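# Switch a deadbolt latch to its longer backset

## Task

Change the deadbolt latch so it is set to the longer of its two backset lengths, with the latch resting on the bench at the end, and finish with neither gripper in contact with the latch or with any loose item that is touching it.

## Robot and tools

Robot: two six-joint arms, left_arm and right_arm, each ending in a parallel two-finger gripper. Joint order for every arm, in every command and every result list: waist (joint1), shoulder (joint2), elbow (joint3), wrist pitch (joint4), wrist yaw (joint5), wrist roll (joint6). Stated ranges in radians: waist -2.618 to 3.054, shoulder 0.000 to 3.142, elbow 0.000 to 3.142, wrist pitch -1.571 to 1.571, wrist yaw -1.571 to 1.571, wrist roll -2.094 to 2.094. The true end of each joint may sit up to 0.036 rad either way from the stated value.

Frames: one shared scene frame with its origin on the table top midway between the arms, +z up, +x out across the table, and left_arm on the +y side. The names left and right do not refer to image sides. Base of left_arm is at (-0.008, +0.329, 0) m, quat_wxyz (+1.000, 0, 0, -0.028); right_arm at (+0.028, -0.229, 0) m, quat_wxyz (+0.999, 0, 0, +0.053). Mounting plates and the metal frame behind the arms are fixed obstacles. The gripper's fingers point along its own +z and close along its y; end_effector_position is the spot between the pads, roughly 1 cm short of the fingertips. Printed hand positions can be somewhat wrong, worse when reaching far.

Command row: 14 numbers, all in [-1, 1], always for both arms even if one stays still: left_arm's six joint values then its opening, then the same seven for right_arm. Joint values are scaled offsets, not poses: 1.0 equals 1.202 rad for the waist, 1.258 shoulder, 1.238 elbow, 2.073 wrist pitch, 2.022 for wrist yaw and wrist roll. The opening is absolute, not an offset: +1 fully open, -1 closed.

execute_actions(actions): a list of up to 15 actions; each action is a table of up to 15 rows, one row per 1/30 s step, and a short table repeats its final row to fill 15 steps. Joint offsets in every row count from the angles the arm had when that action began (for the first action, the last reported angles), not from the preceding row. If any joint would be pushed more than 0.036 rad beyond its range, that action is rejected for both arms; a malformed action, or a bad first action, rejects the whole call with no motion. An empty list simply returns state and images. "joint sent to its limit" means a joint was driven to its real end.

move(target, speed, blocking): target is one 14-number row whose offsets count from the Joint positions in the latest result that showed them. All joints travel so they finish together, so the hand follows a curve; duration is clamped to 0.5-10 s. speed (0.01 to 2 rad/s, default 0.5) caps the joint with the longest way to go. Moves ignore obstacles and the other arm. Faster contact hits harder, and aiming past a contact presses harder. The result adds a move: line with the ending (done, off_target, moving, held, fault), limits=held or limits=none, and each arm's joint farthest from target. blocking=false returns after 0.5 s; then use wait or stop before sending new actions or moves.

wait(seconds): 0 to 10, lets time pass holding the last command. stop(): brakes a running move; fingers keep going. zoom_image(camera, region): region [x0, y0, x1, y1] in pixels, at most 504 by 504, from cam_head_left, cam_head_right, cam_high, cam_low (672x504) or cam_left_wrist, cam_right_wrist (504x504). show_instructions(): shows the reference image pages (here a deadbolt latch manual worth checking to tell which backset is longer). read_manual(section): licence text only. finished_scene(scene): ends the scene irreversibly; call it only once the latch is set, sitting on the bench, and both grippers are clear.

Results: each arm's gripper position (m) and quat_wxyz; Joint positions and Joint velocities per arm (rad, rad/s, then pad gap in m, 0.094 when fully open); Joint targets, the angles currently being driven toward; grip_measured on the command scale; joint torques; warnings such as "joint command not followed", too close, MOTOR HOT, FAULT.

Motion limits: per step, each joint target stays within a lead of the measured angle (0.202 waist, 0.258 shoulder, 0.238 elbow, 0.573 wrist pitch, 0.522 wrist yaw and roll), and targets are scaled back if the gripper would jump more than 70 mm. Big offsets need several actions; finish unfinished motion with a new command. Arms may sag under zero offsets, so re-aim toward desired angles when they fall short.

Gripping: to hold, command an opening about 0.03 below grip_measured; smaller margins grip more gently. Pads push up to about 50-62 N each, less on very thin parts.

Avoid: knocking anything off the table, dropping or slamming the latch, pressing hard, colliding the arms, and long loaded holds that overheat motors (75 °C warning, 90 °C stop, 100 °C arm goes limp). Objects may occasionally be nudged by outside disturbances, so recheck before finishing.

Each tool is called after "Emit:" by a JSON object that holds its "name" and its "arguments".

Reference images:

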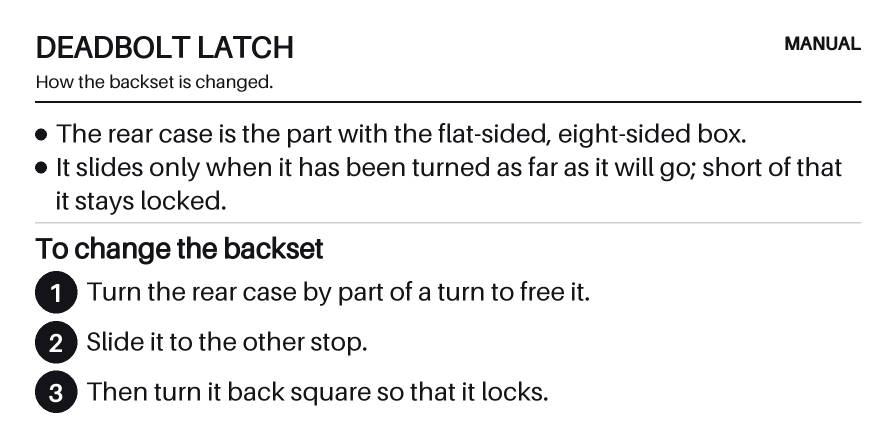

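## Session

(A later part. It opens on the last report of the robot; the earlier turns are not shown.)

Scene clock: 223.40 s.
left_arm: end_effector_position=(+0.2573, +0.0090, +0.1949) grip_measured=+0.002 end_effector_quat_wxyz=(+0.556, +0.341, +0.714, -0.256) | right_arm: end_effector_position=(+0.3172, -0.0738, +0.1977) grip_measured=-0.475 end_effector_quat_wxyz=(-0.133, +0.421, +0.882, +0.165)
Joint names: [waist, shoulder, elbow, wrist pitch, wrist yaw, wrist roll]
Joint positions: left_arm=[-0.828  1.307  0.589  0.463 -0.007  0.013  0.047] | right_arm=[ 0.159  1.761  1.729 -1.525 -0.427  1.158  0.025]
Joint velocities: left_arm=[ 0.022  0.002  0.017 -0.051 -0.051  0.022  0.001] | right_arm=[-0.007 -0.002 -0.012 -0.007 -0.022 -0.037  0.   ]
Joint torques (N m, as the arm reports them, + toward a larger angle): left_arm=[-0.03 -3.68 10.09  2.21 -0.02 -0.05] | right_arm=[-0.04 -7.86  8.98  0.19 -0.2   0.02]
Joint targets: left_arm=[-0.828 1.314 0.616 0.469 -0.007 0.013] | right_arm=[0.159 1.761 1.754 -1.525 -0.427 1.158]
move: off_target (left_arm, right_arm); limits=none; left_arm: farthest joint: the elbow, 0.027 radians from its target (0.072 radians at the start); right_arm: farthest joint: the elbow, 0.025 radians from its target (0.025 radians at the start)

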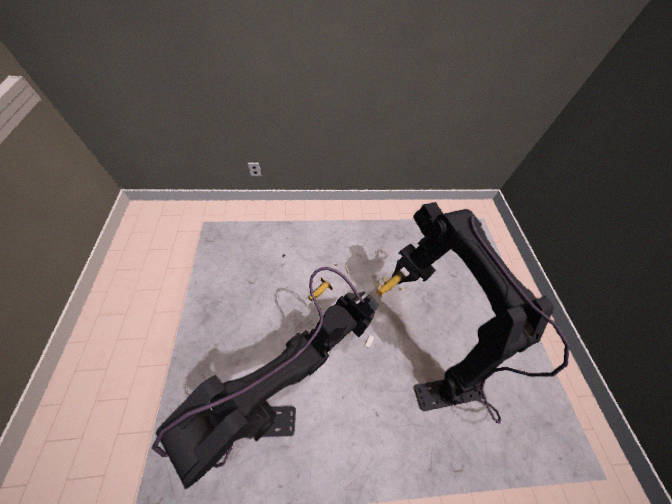

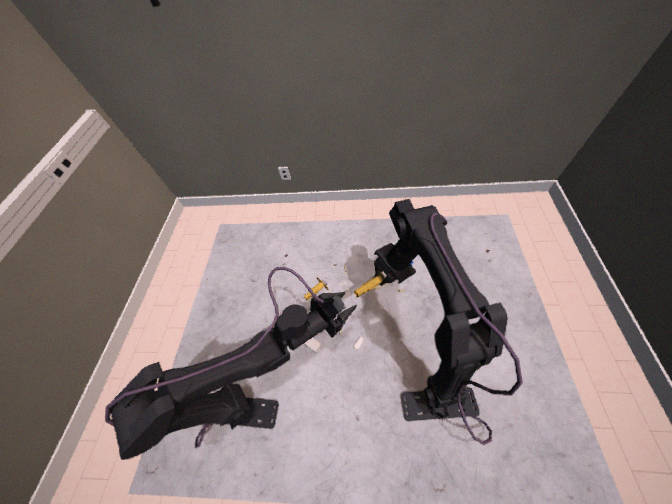

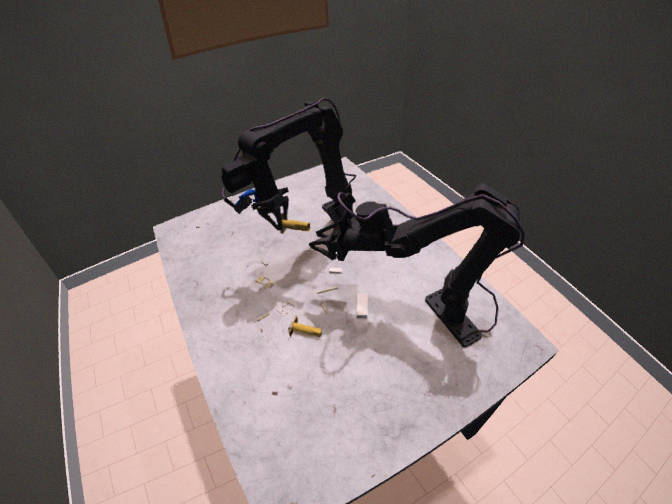

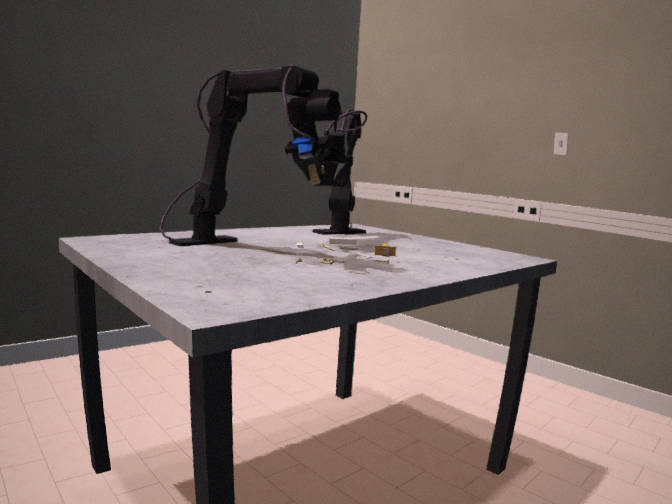

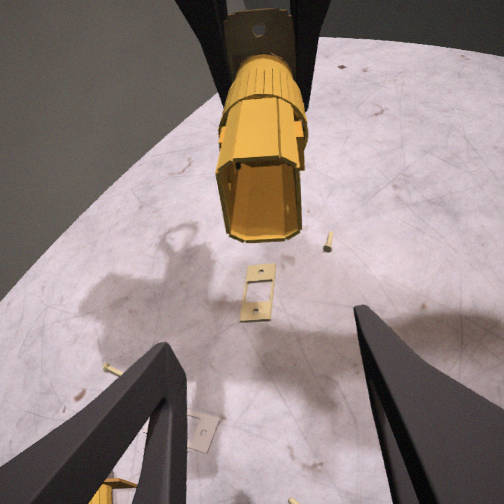

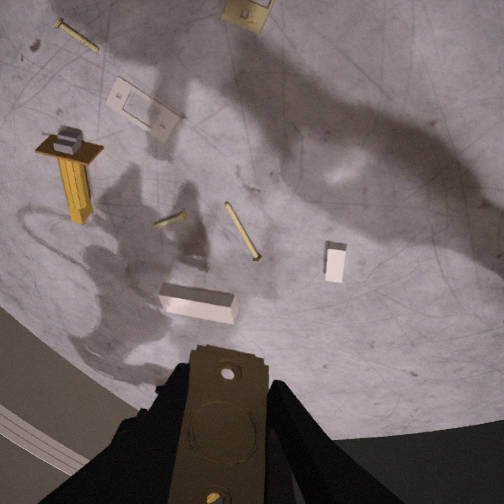

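Emit:
{"name": "move", "arguments": {"target": [0,0,0.022,0.045,0,0,0.0, 0,0,0.02,0,0,0,-0.6], "speed": 0.3}}

Emit:
{"name": "zoom_image", "arguments": {"camera": "cam_high", "region": [230, 170, 400, 290]}}

Scene clock: 233.87 s.
left_arm: end_effector_position=(+0.2601, +0.0055, +0.2162) grip_measured=+0.002 end_effector_quat_wxyz=(+0.586, +0.329, +0.689, -0.270) | right_arm: end_effector_position=(+0.3172, -0.0738, +0.1977) grip_measured=-0.475 end_effector_quat_wxyz=(-0.133, +0.421, +0.882, +0.165)
Joint names: [waist, shoulder, elbow, wrist pitch, wrist yaw, wrist roll]
Joint positions: left_arm=[-0.828  1.307  0.589  0.55  -0.007  0.013  0.047] | right_arm=[ 0.159  1.761  1.729 -1.525 -0.427  1.158  0.025]
Joint velocities: left_arm=[ 0.012  0.002 -0.007  0.081  0.051 -0.051 -0.   ] | right_arm=[ 0.002 -0.007 -0.012 -0.022 -0.022  0.022  0.001]
Joint torques (N m, as the arm reports them, + toward a larger angle): left_arm=[-0.03 -4.39 10.21  2.19 -0.01 -0.03] | right_arm=[-0.05 -7.57  8.7   0.16 -0.25  0.01]
Joint targets: left_arm=[-0.828 1.307 0.617 0.556 -0.007 0.013] | right_arm=[0.159 1.761 1.754 -1.525 -0.427 1.158]
move: off_target (left_arm, right_arm); limits=none; left_arm: farthest joint: the elbow, 0.027 radians from its target (0.027 radians at the start); right_arm: farthest joint: the elbow, 0.025 radians from its target (0.025 radians at the start)

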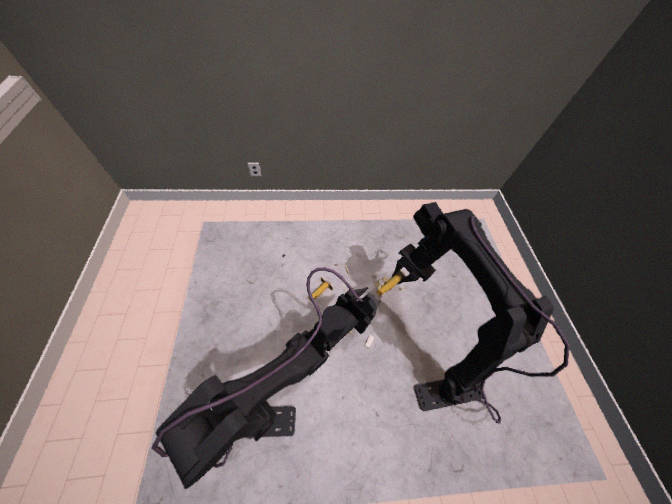

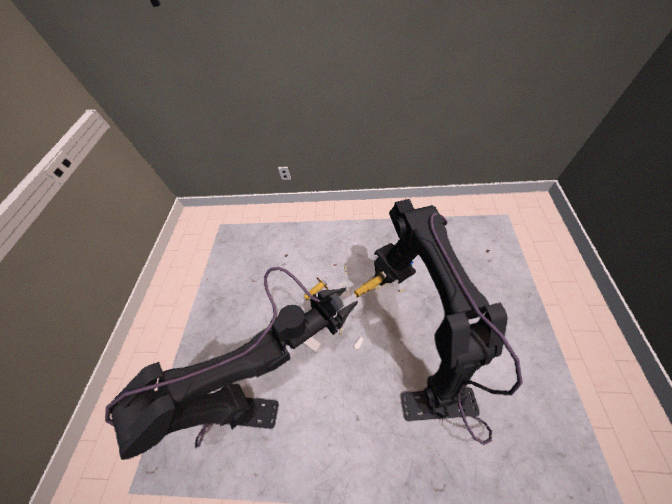

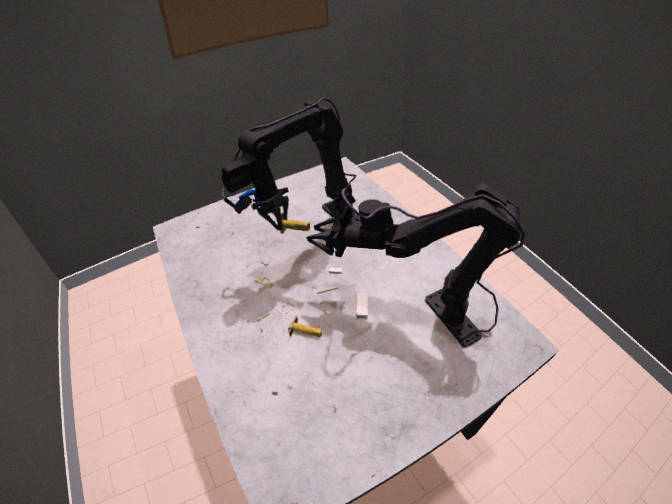

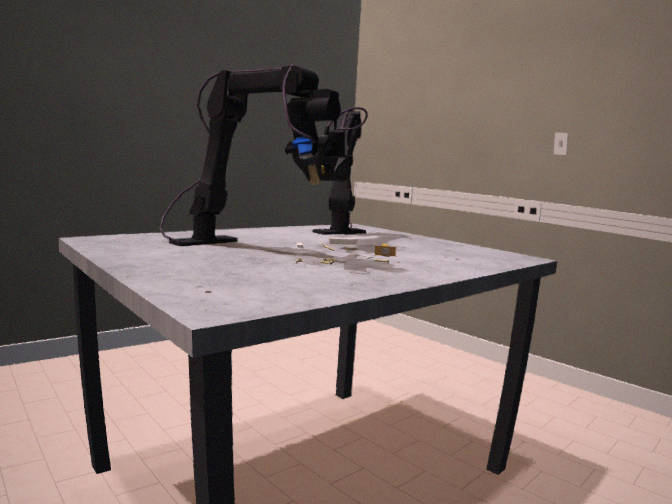

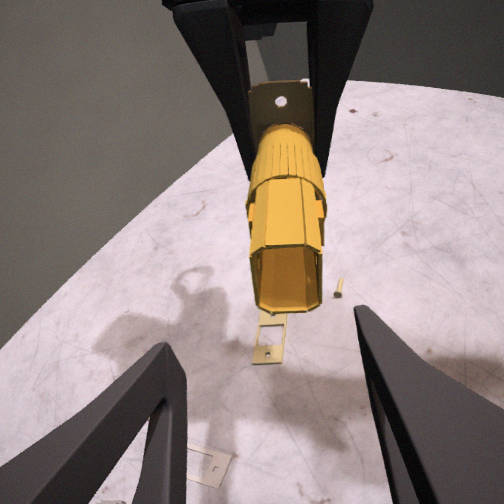

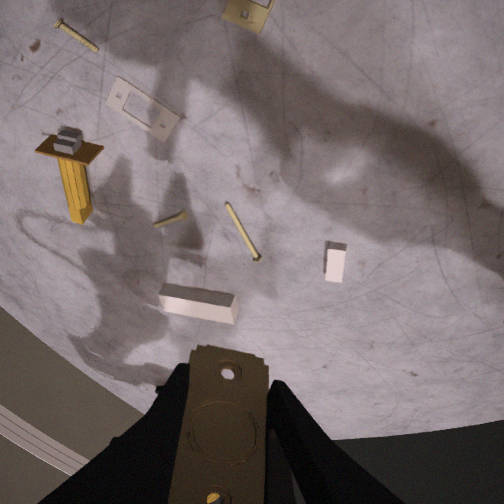

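Region (230, 170, 400, 290) of cam_high's 672x504 image, scaled by 2.965, with more detail than that image has; it fills the top 356 rows of this view, and the rest is white.

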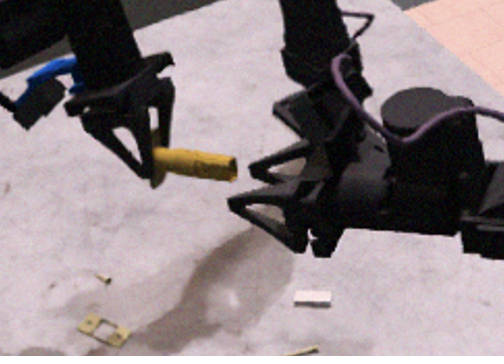

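Emit:
{"name": "move", "arguments": {"target": [-0.014,0.154,0.105,0.044,0,0,0.0, 0,0,0.02,0,0,0,-0.6], "speed": 0.2}}

Emit:
{"name": "zoom_image", "arguments": {"camera": "cam_high", "region": [230, 170, 400, 290]}}

Scene clock: 240.57 s.
left_arm: end_effector_position=(+0.2811, -0.0267, +0.2078) grip_measured=+0.002 end_effector_quat_wxyz=(+0.586, +0.332, +0.686, -0.274) | right_arm: end_effector_position=(+0.3172, -0.0738, +0.1977) grip_measured=-0.475 end_effector_quat_wxyz=(-0.133, +0.421, +0.882, +0.165)
Joint names: [waist, shoulder, elbow, wrist pitch, wrist yaw, wrist roll]
Joint positions: left_arm=[-0.837  1.492  0.693  0.635 -0.007  0.013  0.047] | right_arm=[ 0.159  1.761  1.729 -1.525 -0.427  1.158  0.025]
Joint velocities: left_arm=[-0.002 -0.002 -0.007 -0.022 -0.037  0.007 -0.001] | right_arm=[-0.007  0.002  0.012 -0.081  0.007  0.007  0.   ]
Joint torques (N m, as the arm reports them, + toward a larger angle): left_arm=[-0.61 -5.23  9.82  2.19 -0.02 -0.04] | right_arm=[-0.01 -7.79  8.79  0.17 -0.23  0.05]
Joint targets: left_arm=[-0.844 1.501 0.719 0.641 -0.007 0.013] | right_arm=[0.159 1.761 1.754 -1.525 -0.427 1.158]
move: off_target (left_arm, right_arm); limits=none; left_arm: farthest joint: the elbow, 0.026 radians from its target (0.130 radians at the start); right_arm: farthest joint: the elbow, 0.025 radians from its target (0.025 radians at the start)

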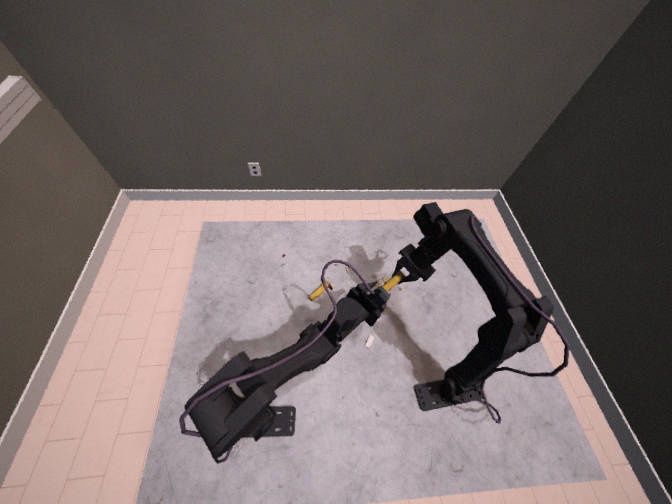

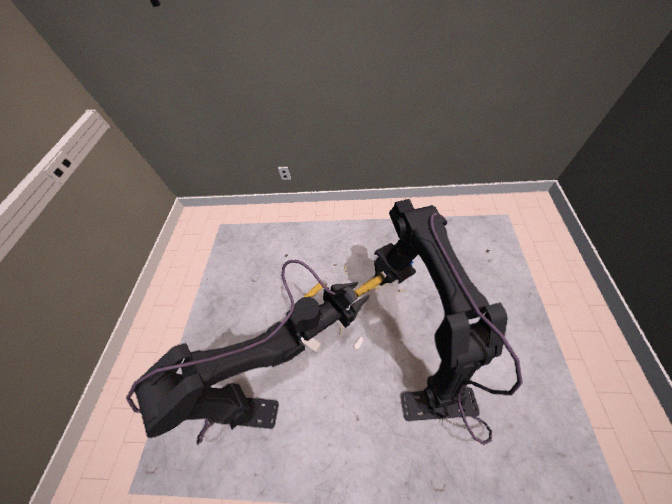

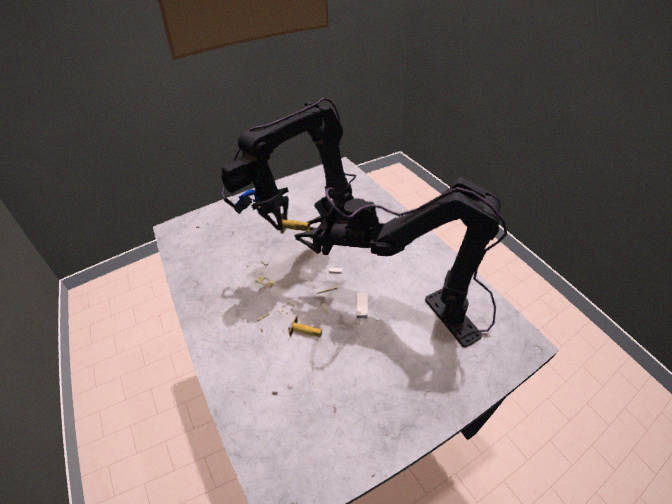

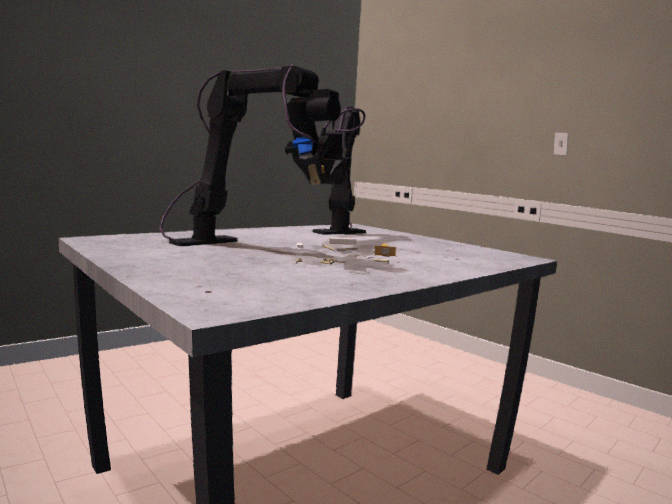

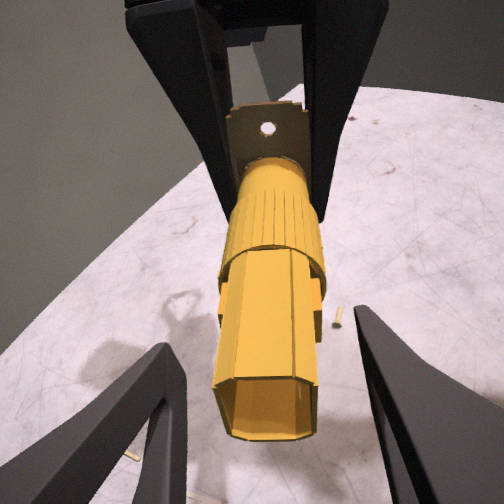

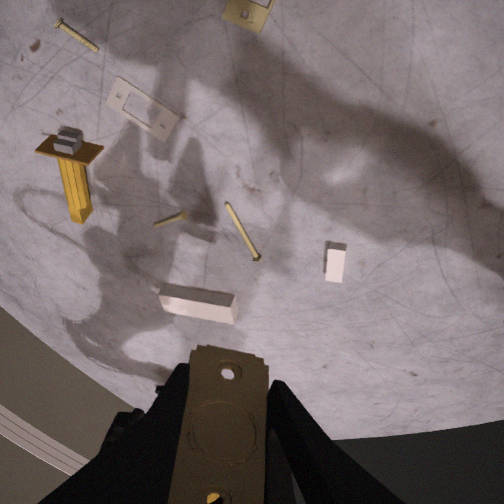

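Region (230, 170, 400, 290) of cam_high's 672x504 image, scaled by 2.965, with more detail than that image has; it fills the top 356 rows of this view, and the rest is white.

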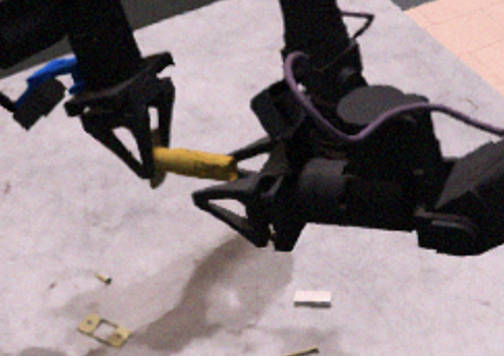

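Emit:
{"name": "move", "arguments": {"target": [0,0.06,0.052,0.018,0,0.09,0.0, 0,0,0.02,0,0,0,-0.6], "speed": 0.2}}

Emit:
{"name": "move", "arguments": {"target": [0,0,0.02,0,0,0,-0.6, 0,0,0.02,0,0,0,-0.6]}}

Scene clock: 253.57 s.
left_arm: end_effector_position=(+0.2898, -0.0375, +0.2042) grip_measured=+0.002 end_effector_quat_wxyz=(+0.610, +0.389, +0.654, -0.223) | right_arm: end_effector_position=(+0.3172, -0.0738, +0.1977) grip_measured=-0.475 end_effector_quat_wxyz=(-0.133, +0.421, +0.882, +0.165)
Joint names: [waist, shoulder, elbow, wrist pitch, wrist yaw, wrist roll]
Joint positions: left_arm=[-0.837  1.557  0.732  0.667 -0.007  0.186  0.047] | right_arm=[ 0.159  1.761  1.729 -1.525 -0.427  1.158  0.025]
Joint velocities: left_arm=[ 0.007 -0.027 -0.022 -0.037  0.037  0.007 -0.001] | right_arm=[ 0.002  0.002 -0.012 -0.007  0.007  0.051  0.001]
Joint torques (N m, as the arm reports them, + toward a larger angle): left_arm=[-0.01 -5.74  9.67  2.21 -0.02  0.05] | right_arm=[-0.19 -7.72  8.71  0.21 -0.23  0.  ]
Joint targets: left_arm=[-0.837 1.567 0.758 0.672 -0.007 0.195] | right_arm=[0.159 1.761 1.754 -1.525 -0.427 1.158]
move: off_target (left_arm, right_arm); limits=none; left_arm: farthest joint: the elbow, 0.025 radians from its target (0.064 radians at the start); right_arm: farthest joint: the elbow, 0.025 radians from its target (0.025 radians at the start)

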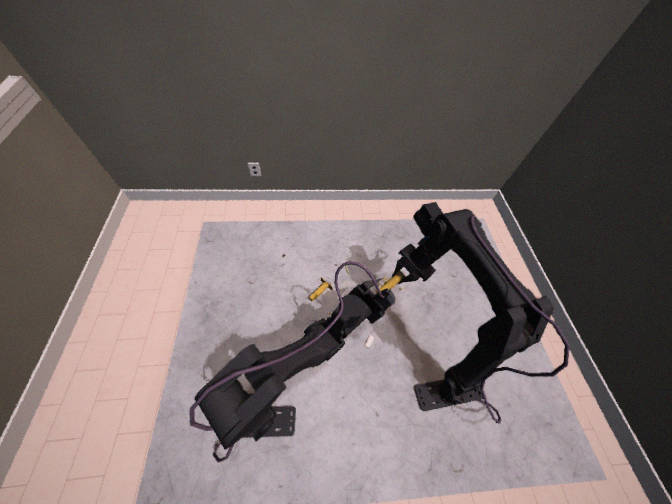

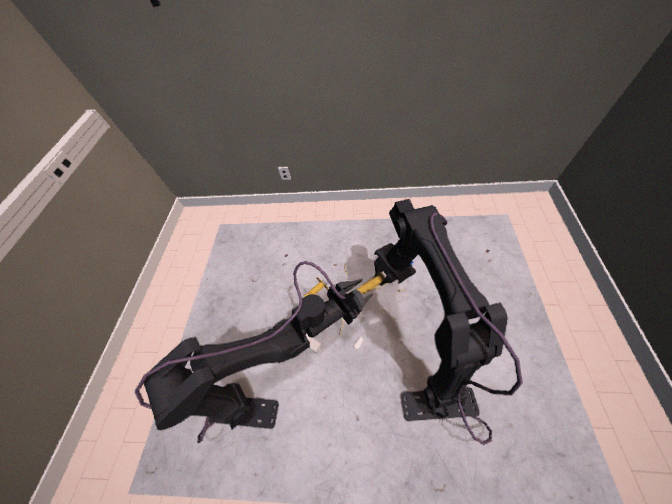

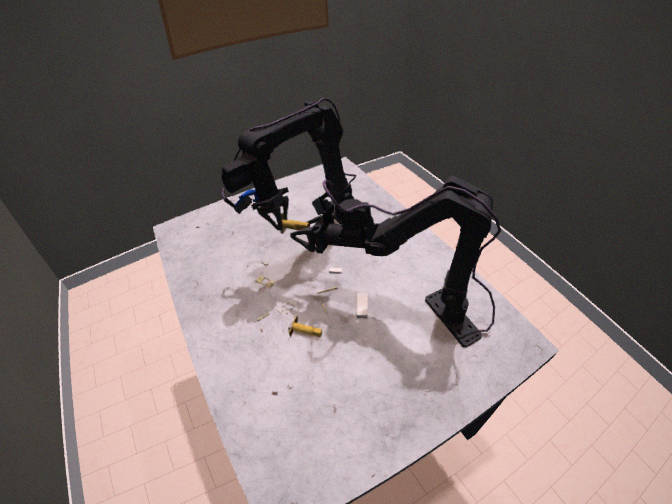

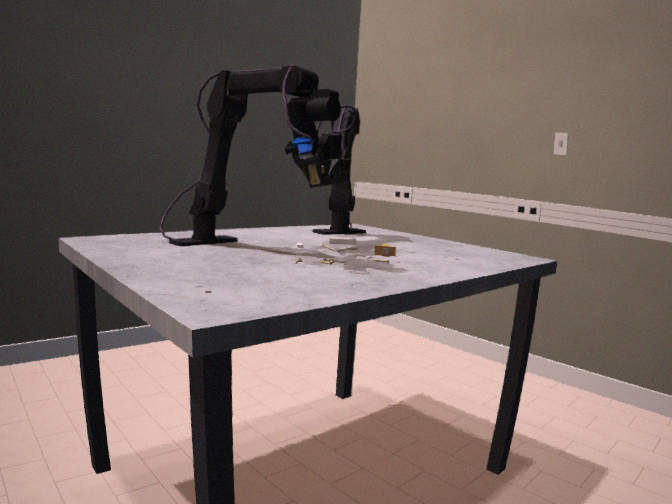

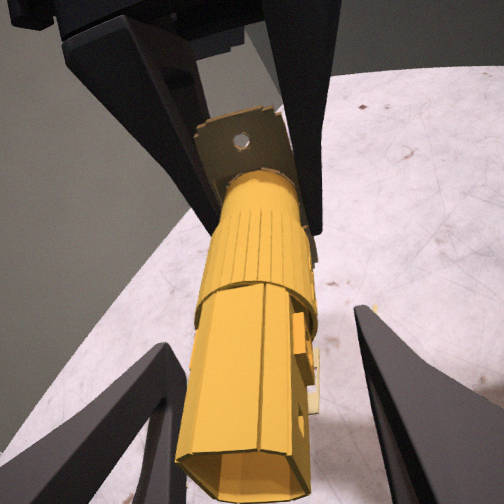

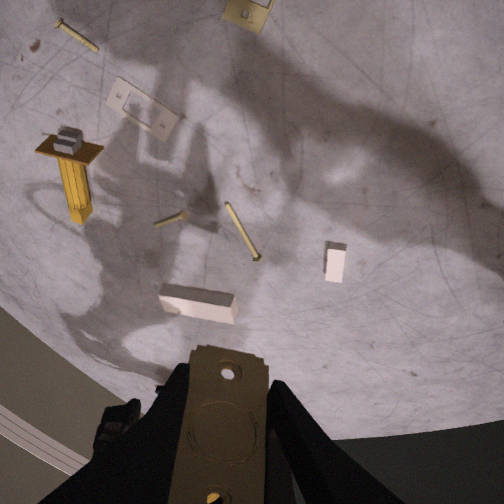

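Scene clock: 254.27 s.
left_arm: end_effector_position=(+0.2887, -0.0383, +0.2037) grip_measured=-0.589 end_effector_quat_wxyz=(+0.608, +0.391, +0.653, -0.224) | right_arm: end_effector_position=(+0.3183, -0.0735, +0.1977) grip_measured=-0.475 end_effector_quat_wxyz=(-0.131, +0.421, +0.882, +0.167)
Joint names: [waist, shoulder, elbow, wrist pitch, wrist yaw, wrist roll]
Joint positions: left_arm=[-0.838  1.557  0.732  0.665 -0.002  0.186  0.019] | right_arm=[ 0.159  1.761  1.729 -1.52  -0.427  1.159  0.025]
Joint velocities: left_arm=[ 0.002  0.002 -0.002  0.007 -0.066 -0.066  0.001] | right_arm=[-0.017  0.007 -0.002 -0.037 -0.037 -0.022  0.   ]
Joint torques (N m, as the arm reports them, + toward a larger angle): left_arm=[ 0.03 -6.55  9.65  2.16 -0.05 -0.03] | right_arm=[-0.03 -7.74  8.88  0.12 -0.19  0.  ]
Joint targets: left_arm=[-0.837 1.557 0.757 0.667 -0.006 0.186] | right_arm=[0.159 1.761 1.754 -1.525 -0.427 1.159]
move: off_target (left_arm, right_arm); limits=none; left_arm: farthest joint: the elbow, 0.024 radians from its target (0.024 radians at the start); right_arm: farthest joint: the elbow, 0.025 radians from its target (0.025 radians at the start)

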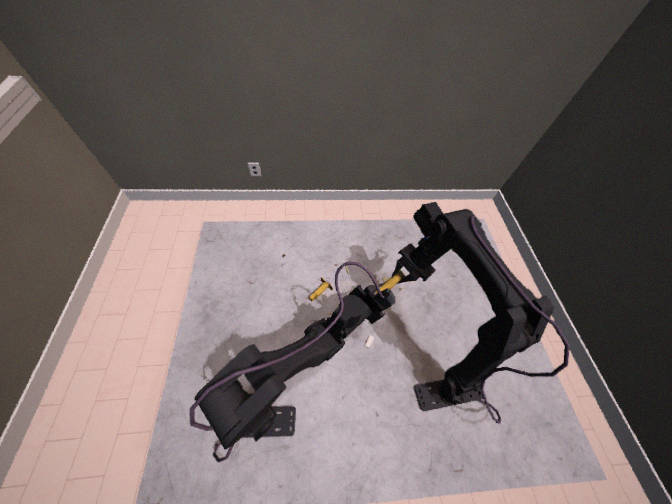

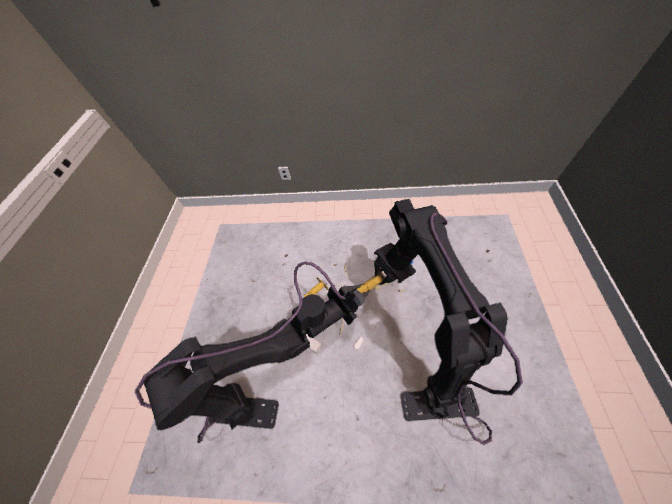

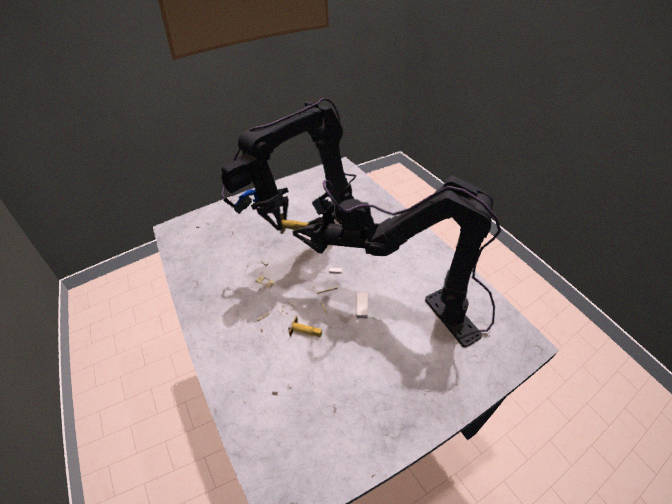

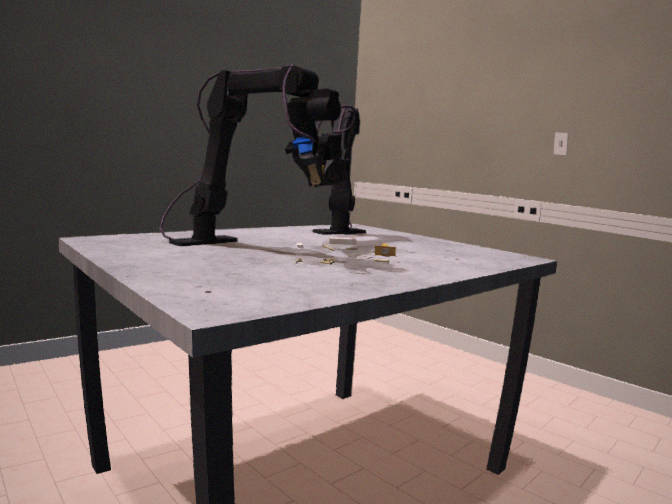

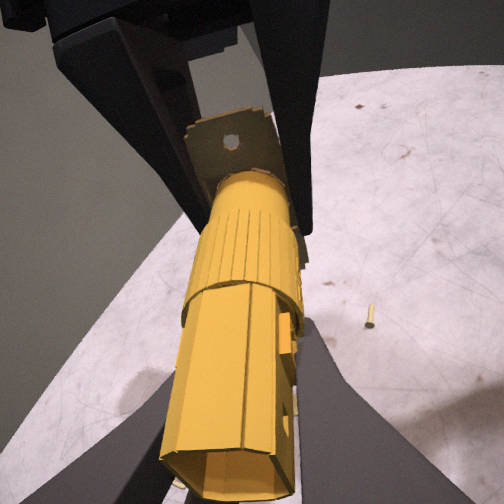

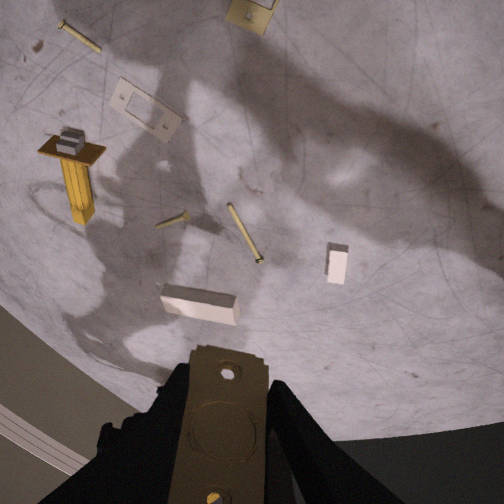

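Emit:
{"name": "move", "arguments": {"target": [0,0,0.02,0,0,0.15,-0.68, 0,0,0.02,0,0,0,-0.6], "speed": 0.3}}

Scene clock: 264.30 s.
left_arm: end_effector_position=(+0.2905, -0.0369, +0.2042) grip_measured=-0.615 end_effector_quat_wxyz=(+0.636, +0.478, +0.592, -0.129) | right_arm: end_effector_position=(+0.3170, -0.0746, +0.1973) grip_measured=-0.475 end_effector_quat_wxyz=(-0.132, +0.422, +0.882, +0.162)
Joint names: [waist, shoulder, elbow, wrist pitch, wrist yaw, wrist roll]
Joint positions: left_arm=[-0.838  1.557  0.732  0.667 -0.015  0.477  0.018] | right_arm=[ 0.159  1.761  1.729 -1.527 -0.422  1.159  0.025]
Joint velocities: left_arm=[-0.002 -0.012  0.002 -0.066  0.081 -0.007 -0.   ] | right_arm=[ 0.007  0.002  0.012 -0.095  0.007 -0.095 -0.001]
Joint torques (N m, as the arm reports them, + toward a larger angle): left_arm=[-0.02 -6.54  9.64  2.13  0.11  0.05] | right_arm=[-0.11 -7.62  8.88  0.27 -0.24  0.02]
Joint targets: left_arm=[-0.838 1.557 0.757 0.665 -0.002 0.489] | right_arm=[0.159 1.761 1.754 -1.520 -0.427 1.159]
move: off_target (left_arm, right_arm); limits=none; left_arm: farthest joint: the elbow, 0.024 radians from its target (0.024 radians at the start); right_arm: farthest joint: the elbow, 0.025 radians from its target (0.025 radians at the start)

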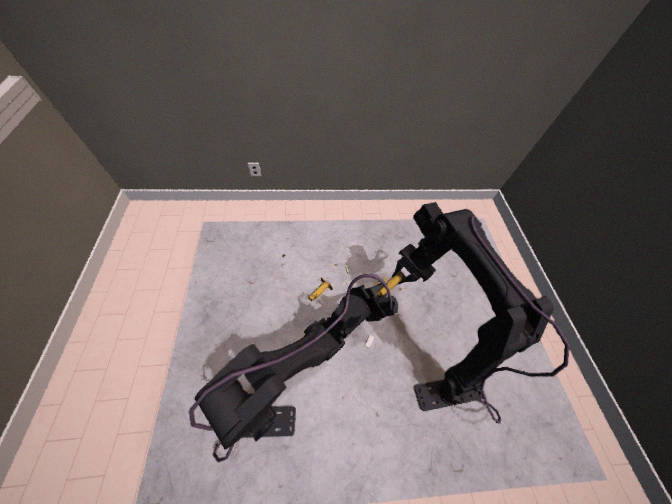

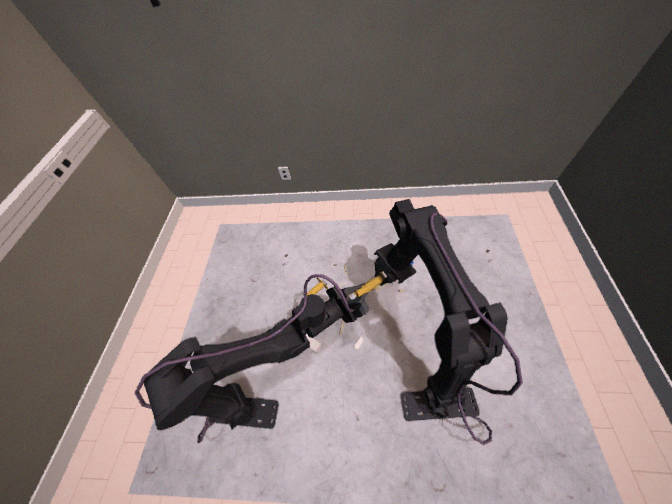

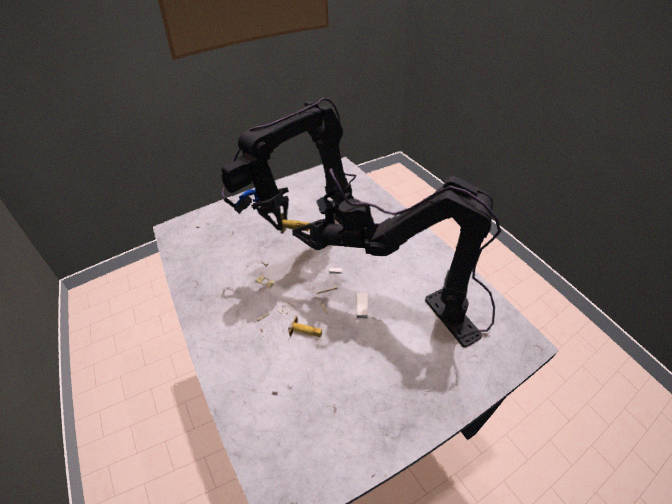

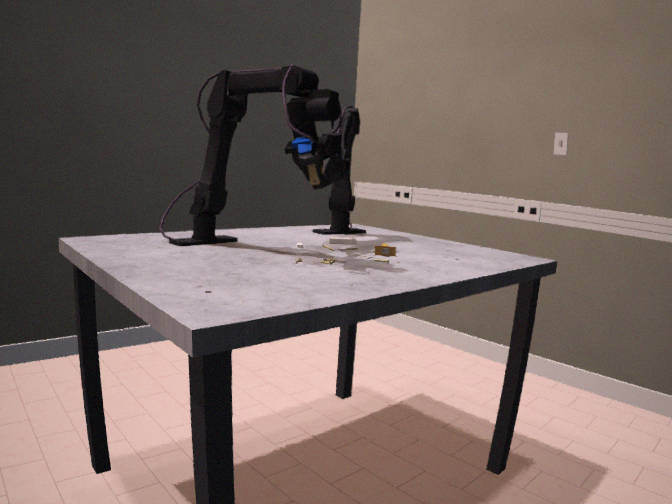

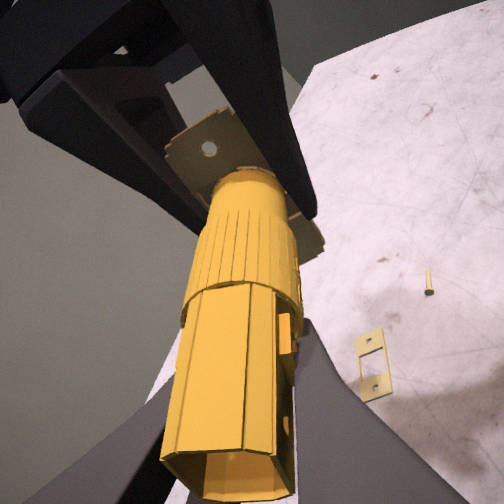

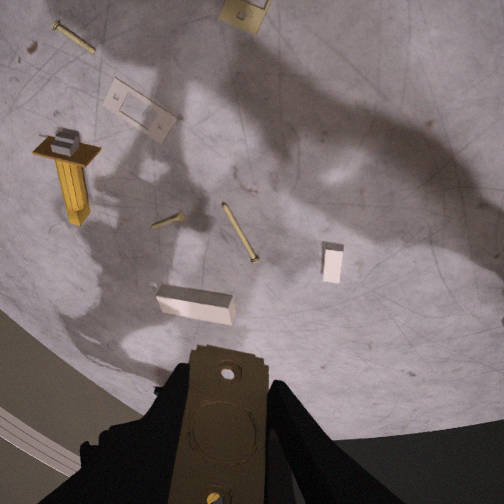

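Emit:
{"name": "move", "arguments": {"target": [0,0,0.02,0,0,0.3,-0.68, 0,0,0.02,0,0,0,-0.6], "speed": 0.3}}

Scene clock: 269.87 s.
left_arm: end_effector_position=(+0.2938, -0.0353, +0.2104) grip_measured=-0.615 end_effector_quat_wxyz=(+0.655, +0.620, +0.427, +0.072) | right_arm: end_effector_position=(+0.3141, -0.0770, +0.1966) grip_measured=-0.475 end_effector_quat_wxyz=(-0.135, +0.424, +0.882, +0.154)
Joint names: [waist, shoulder, elbow, wrist pitch, wrist yaw, wrist roll]
Joint positions: left_arm=[-0.838  1.557  0.732  0.692 -0.035  1.072  0.018] | right_arm=[ 0.159  1.761  1.729 -1.542 -0.413  1.159  0.025]
Joint velocities: left_arm=[ 0.002 -0.017 -0.012  0.037  0.051 -0.007 -0.001] | right_arm=[-0.007 -0.002  0.002  0.007 -0.007 -0.081  0.   ]
Joint torques (N m, as the arm reports them, + toward a larger angle): left_arm=[-0.03 -6.59  9.65  1.88  0.16  0.09] | right_arm=[-0.02 -7.68  8.65  0.31 -0.26  0.04]
Joint targets: left_arm=[-0.838 1.557 0.757 0.667 -0.015 1.084] | right_arm=[0.159 1.761 1.754 -1.527 -0.422 1.159]
move: off_target (left_arm, right_arm); limits=none; left_arm: farthest joint: the wrist pitch, 0.025 radians from its target (0.000 radians at the start); right_arm: farthest joint: the elbow, 0.025 radians from its target (0.025 radians at the start)

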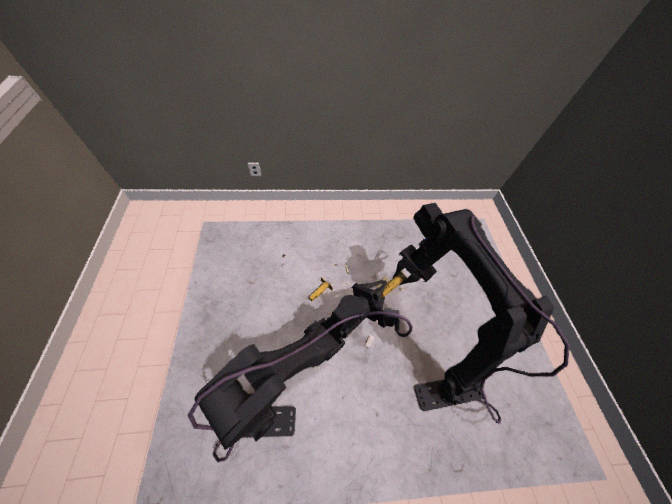

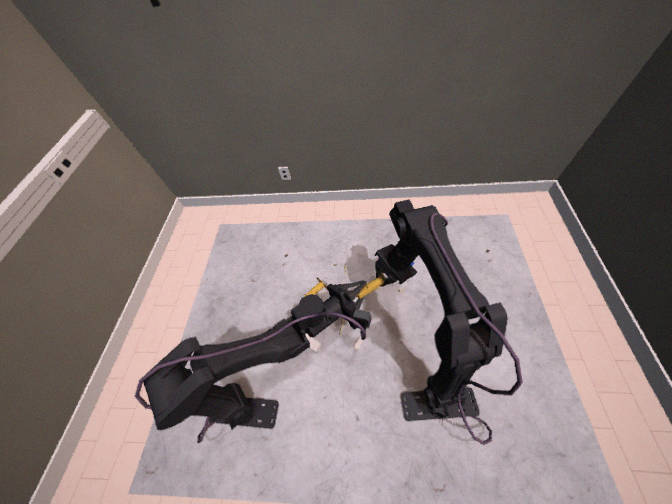

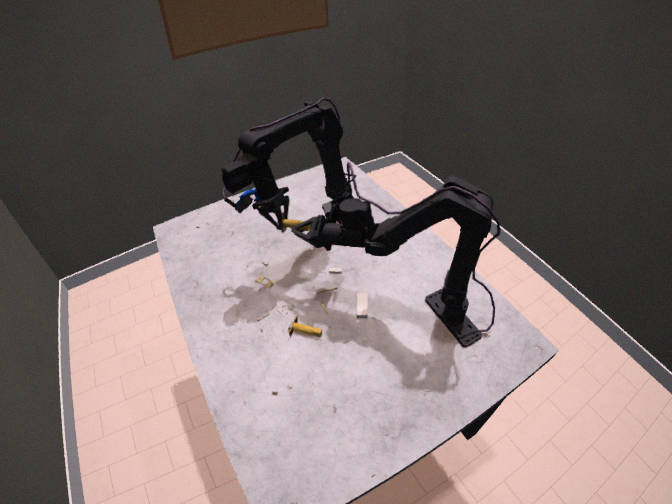

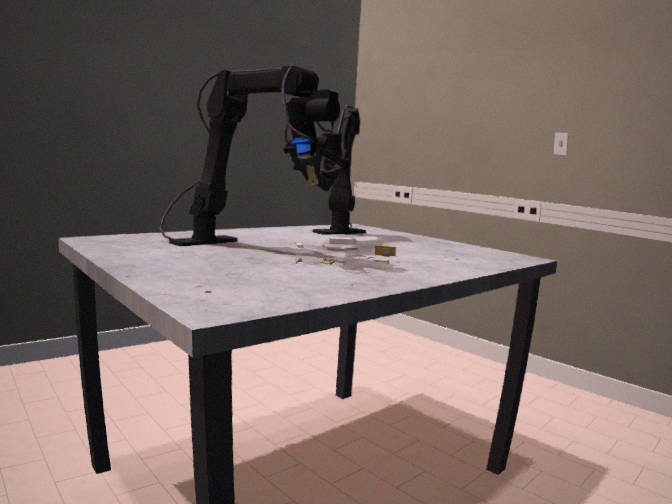

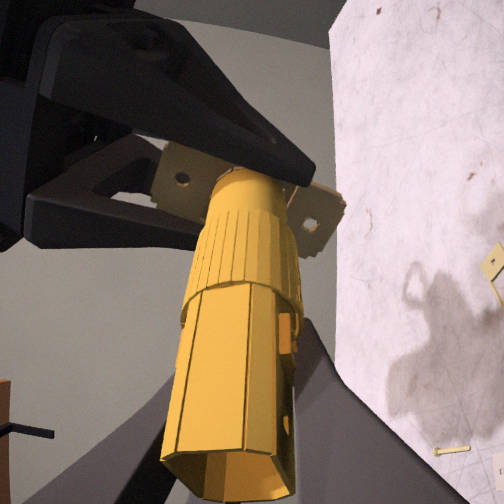

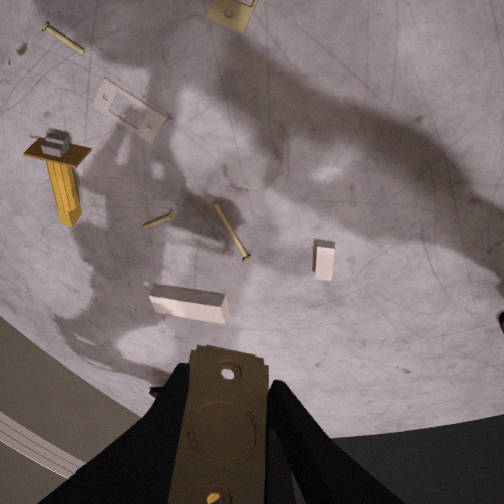

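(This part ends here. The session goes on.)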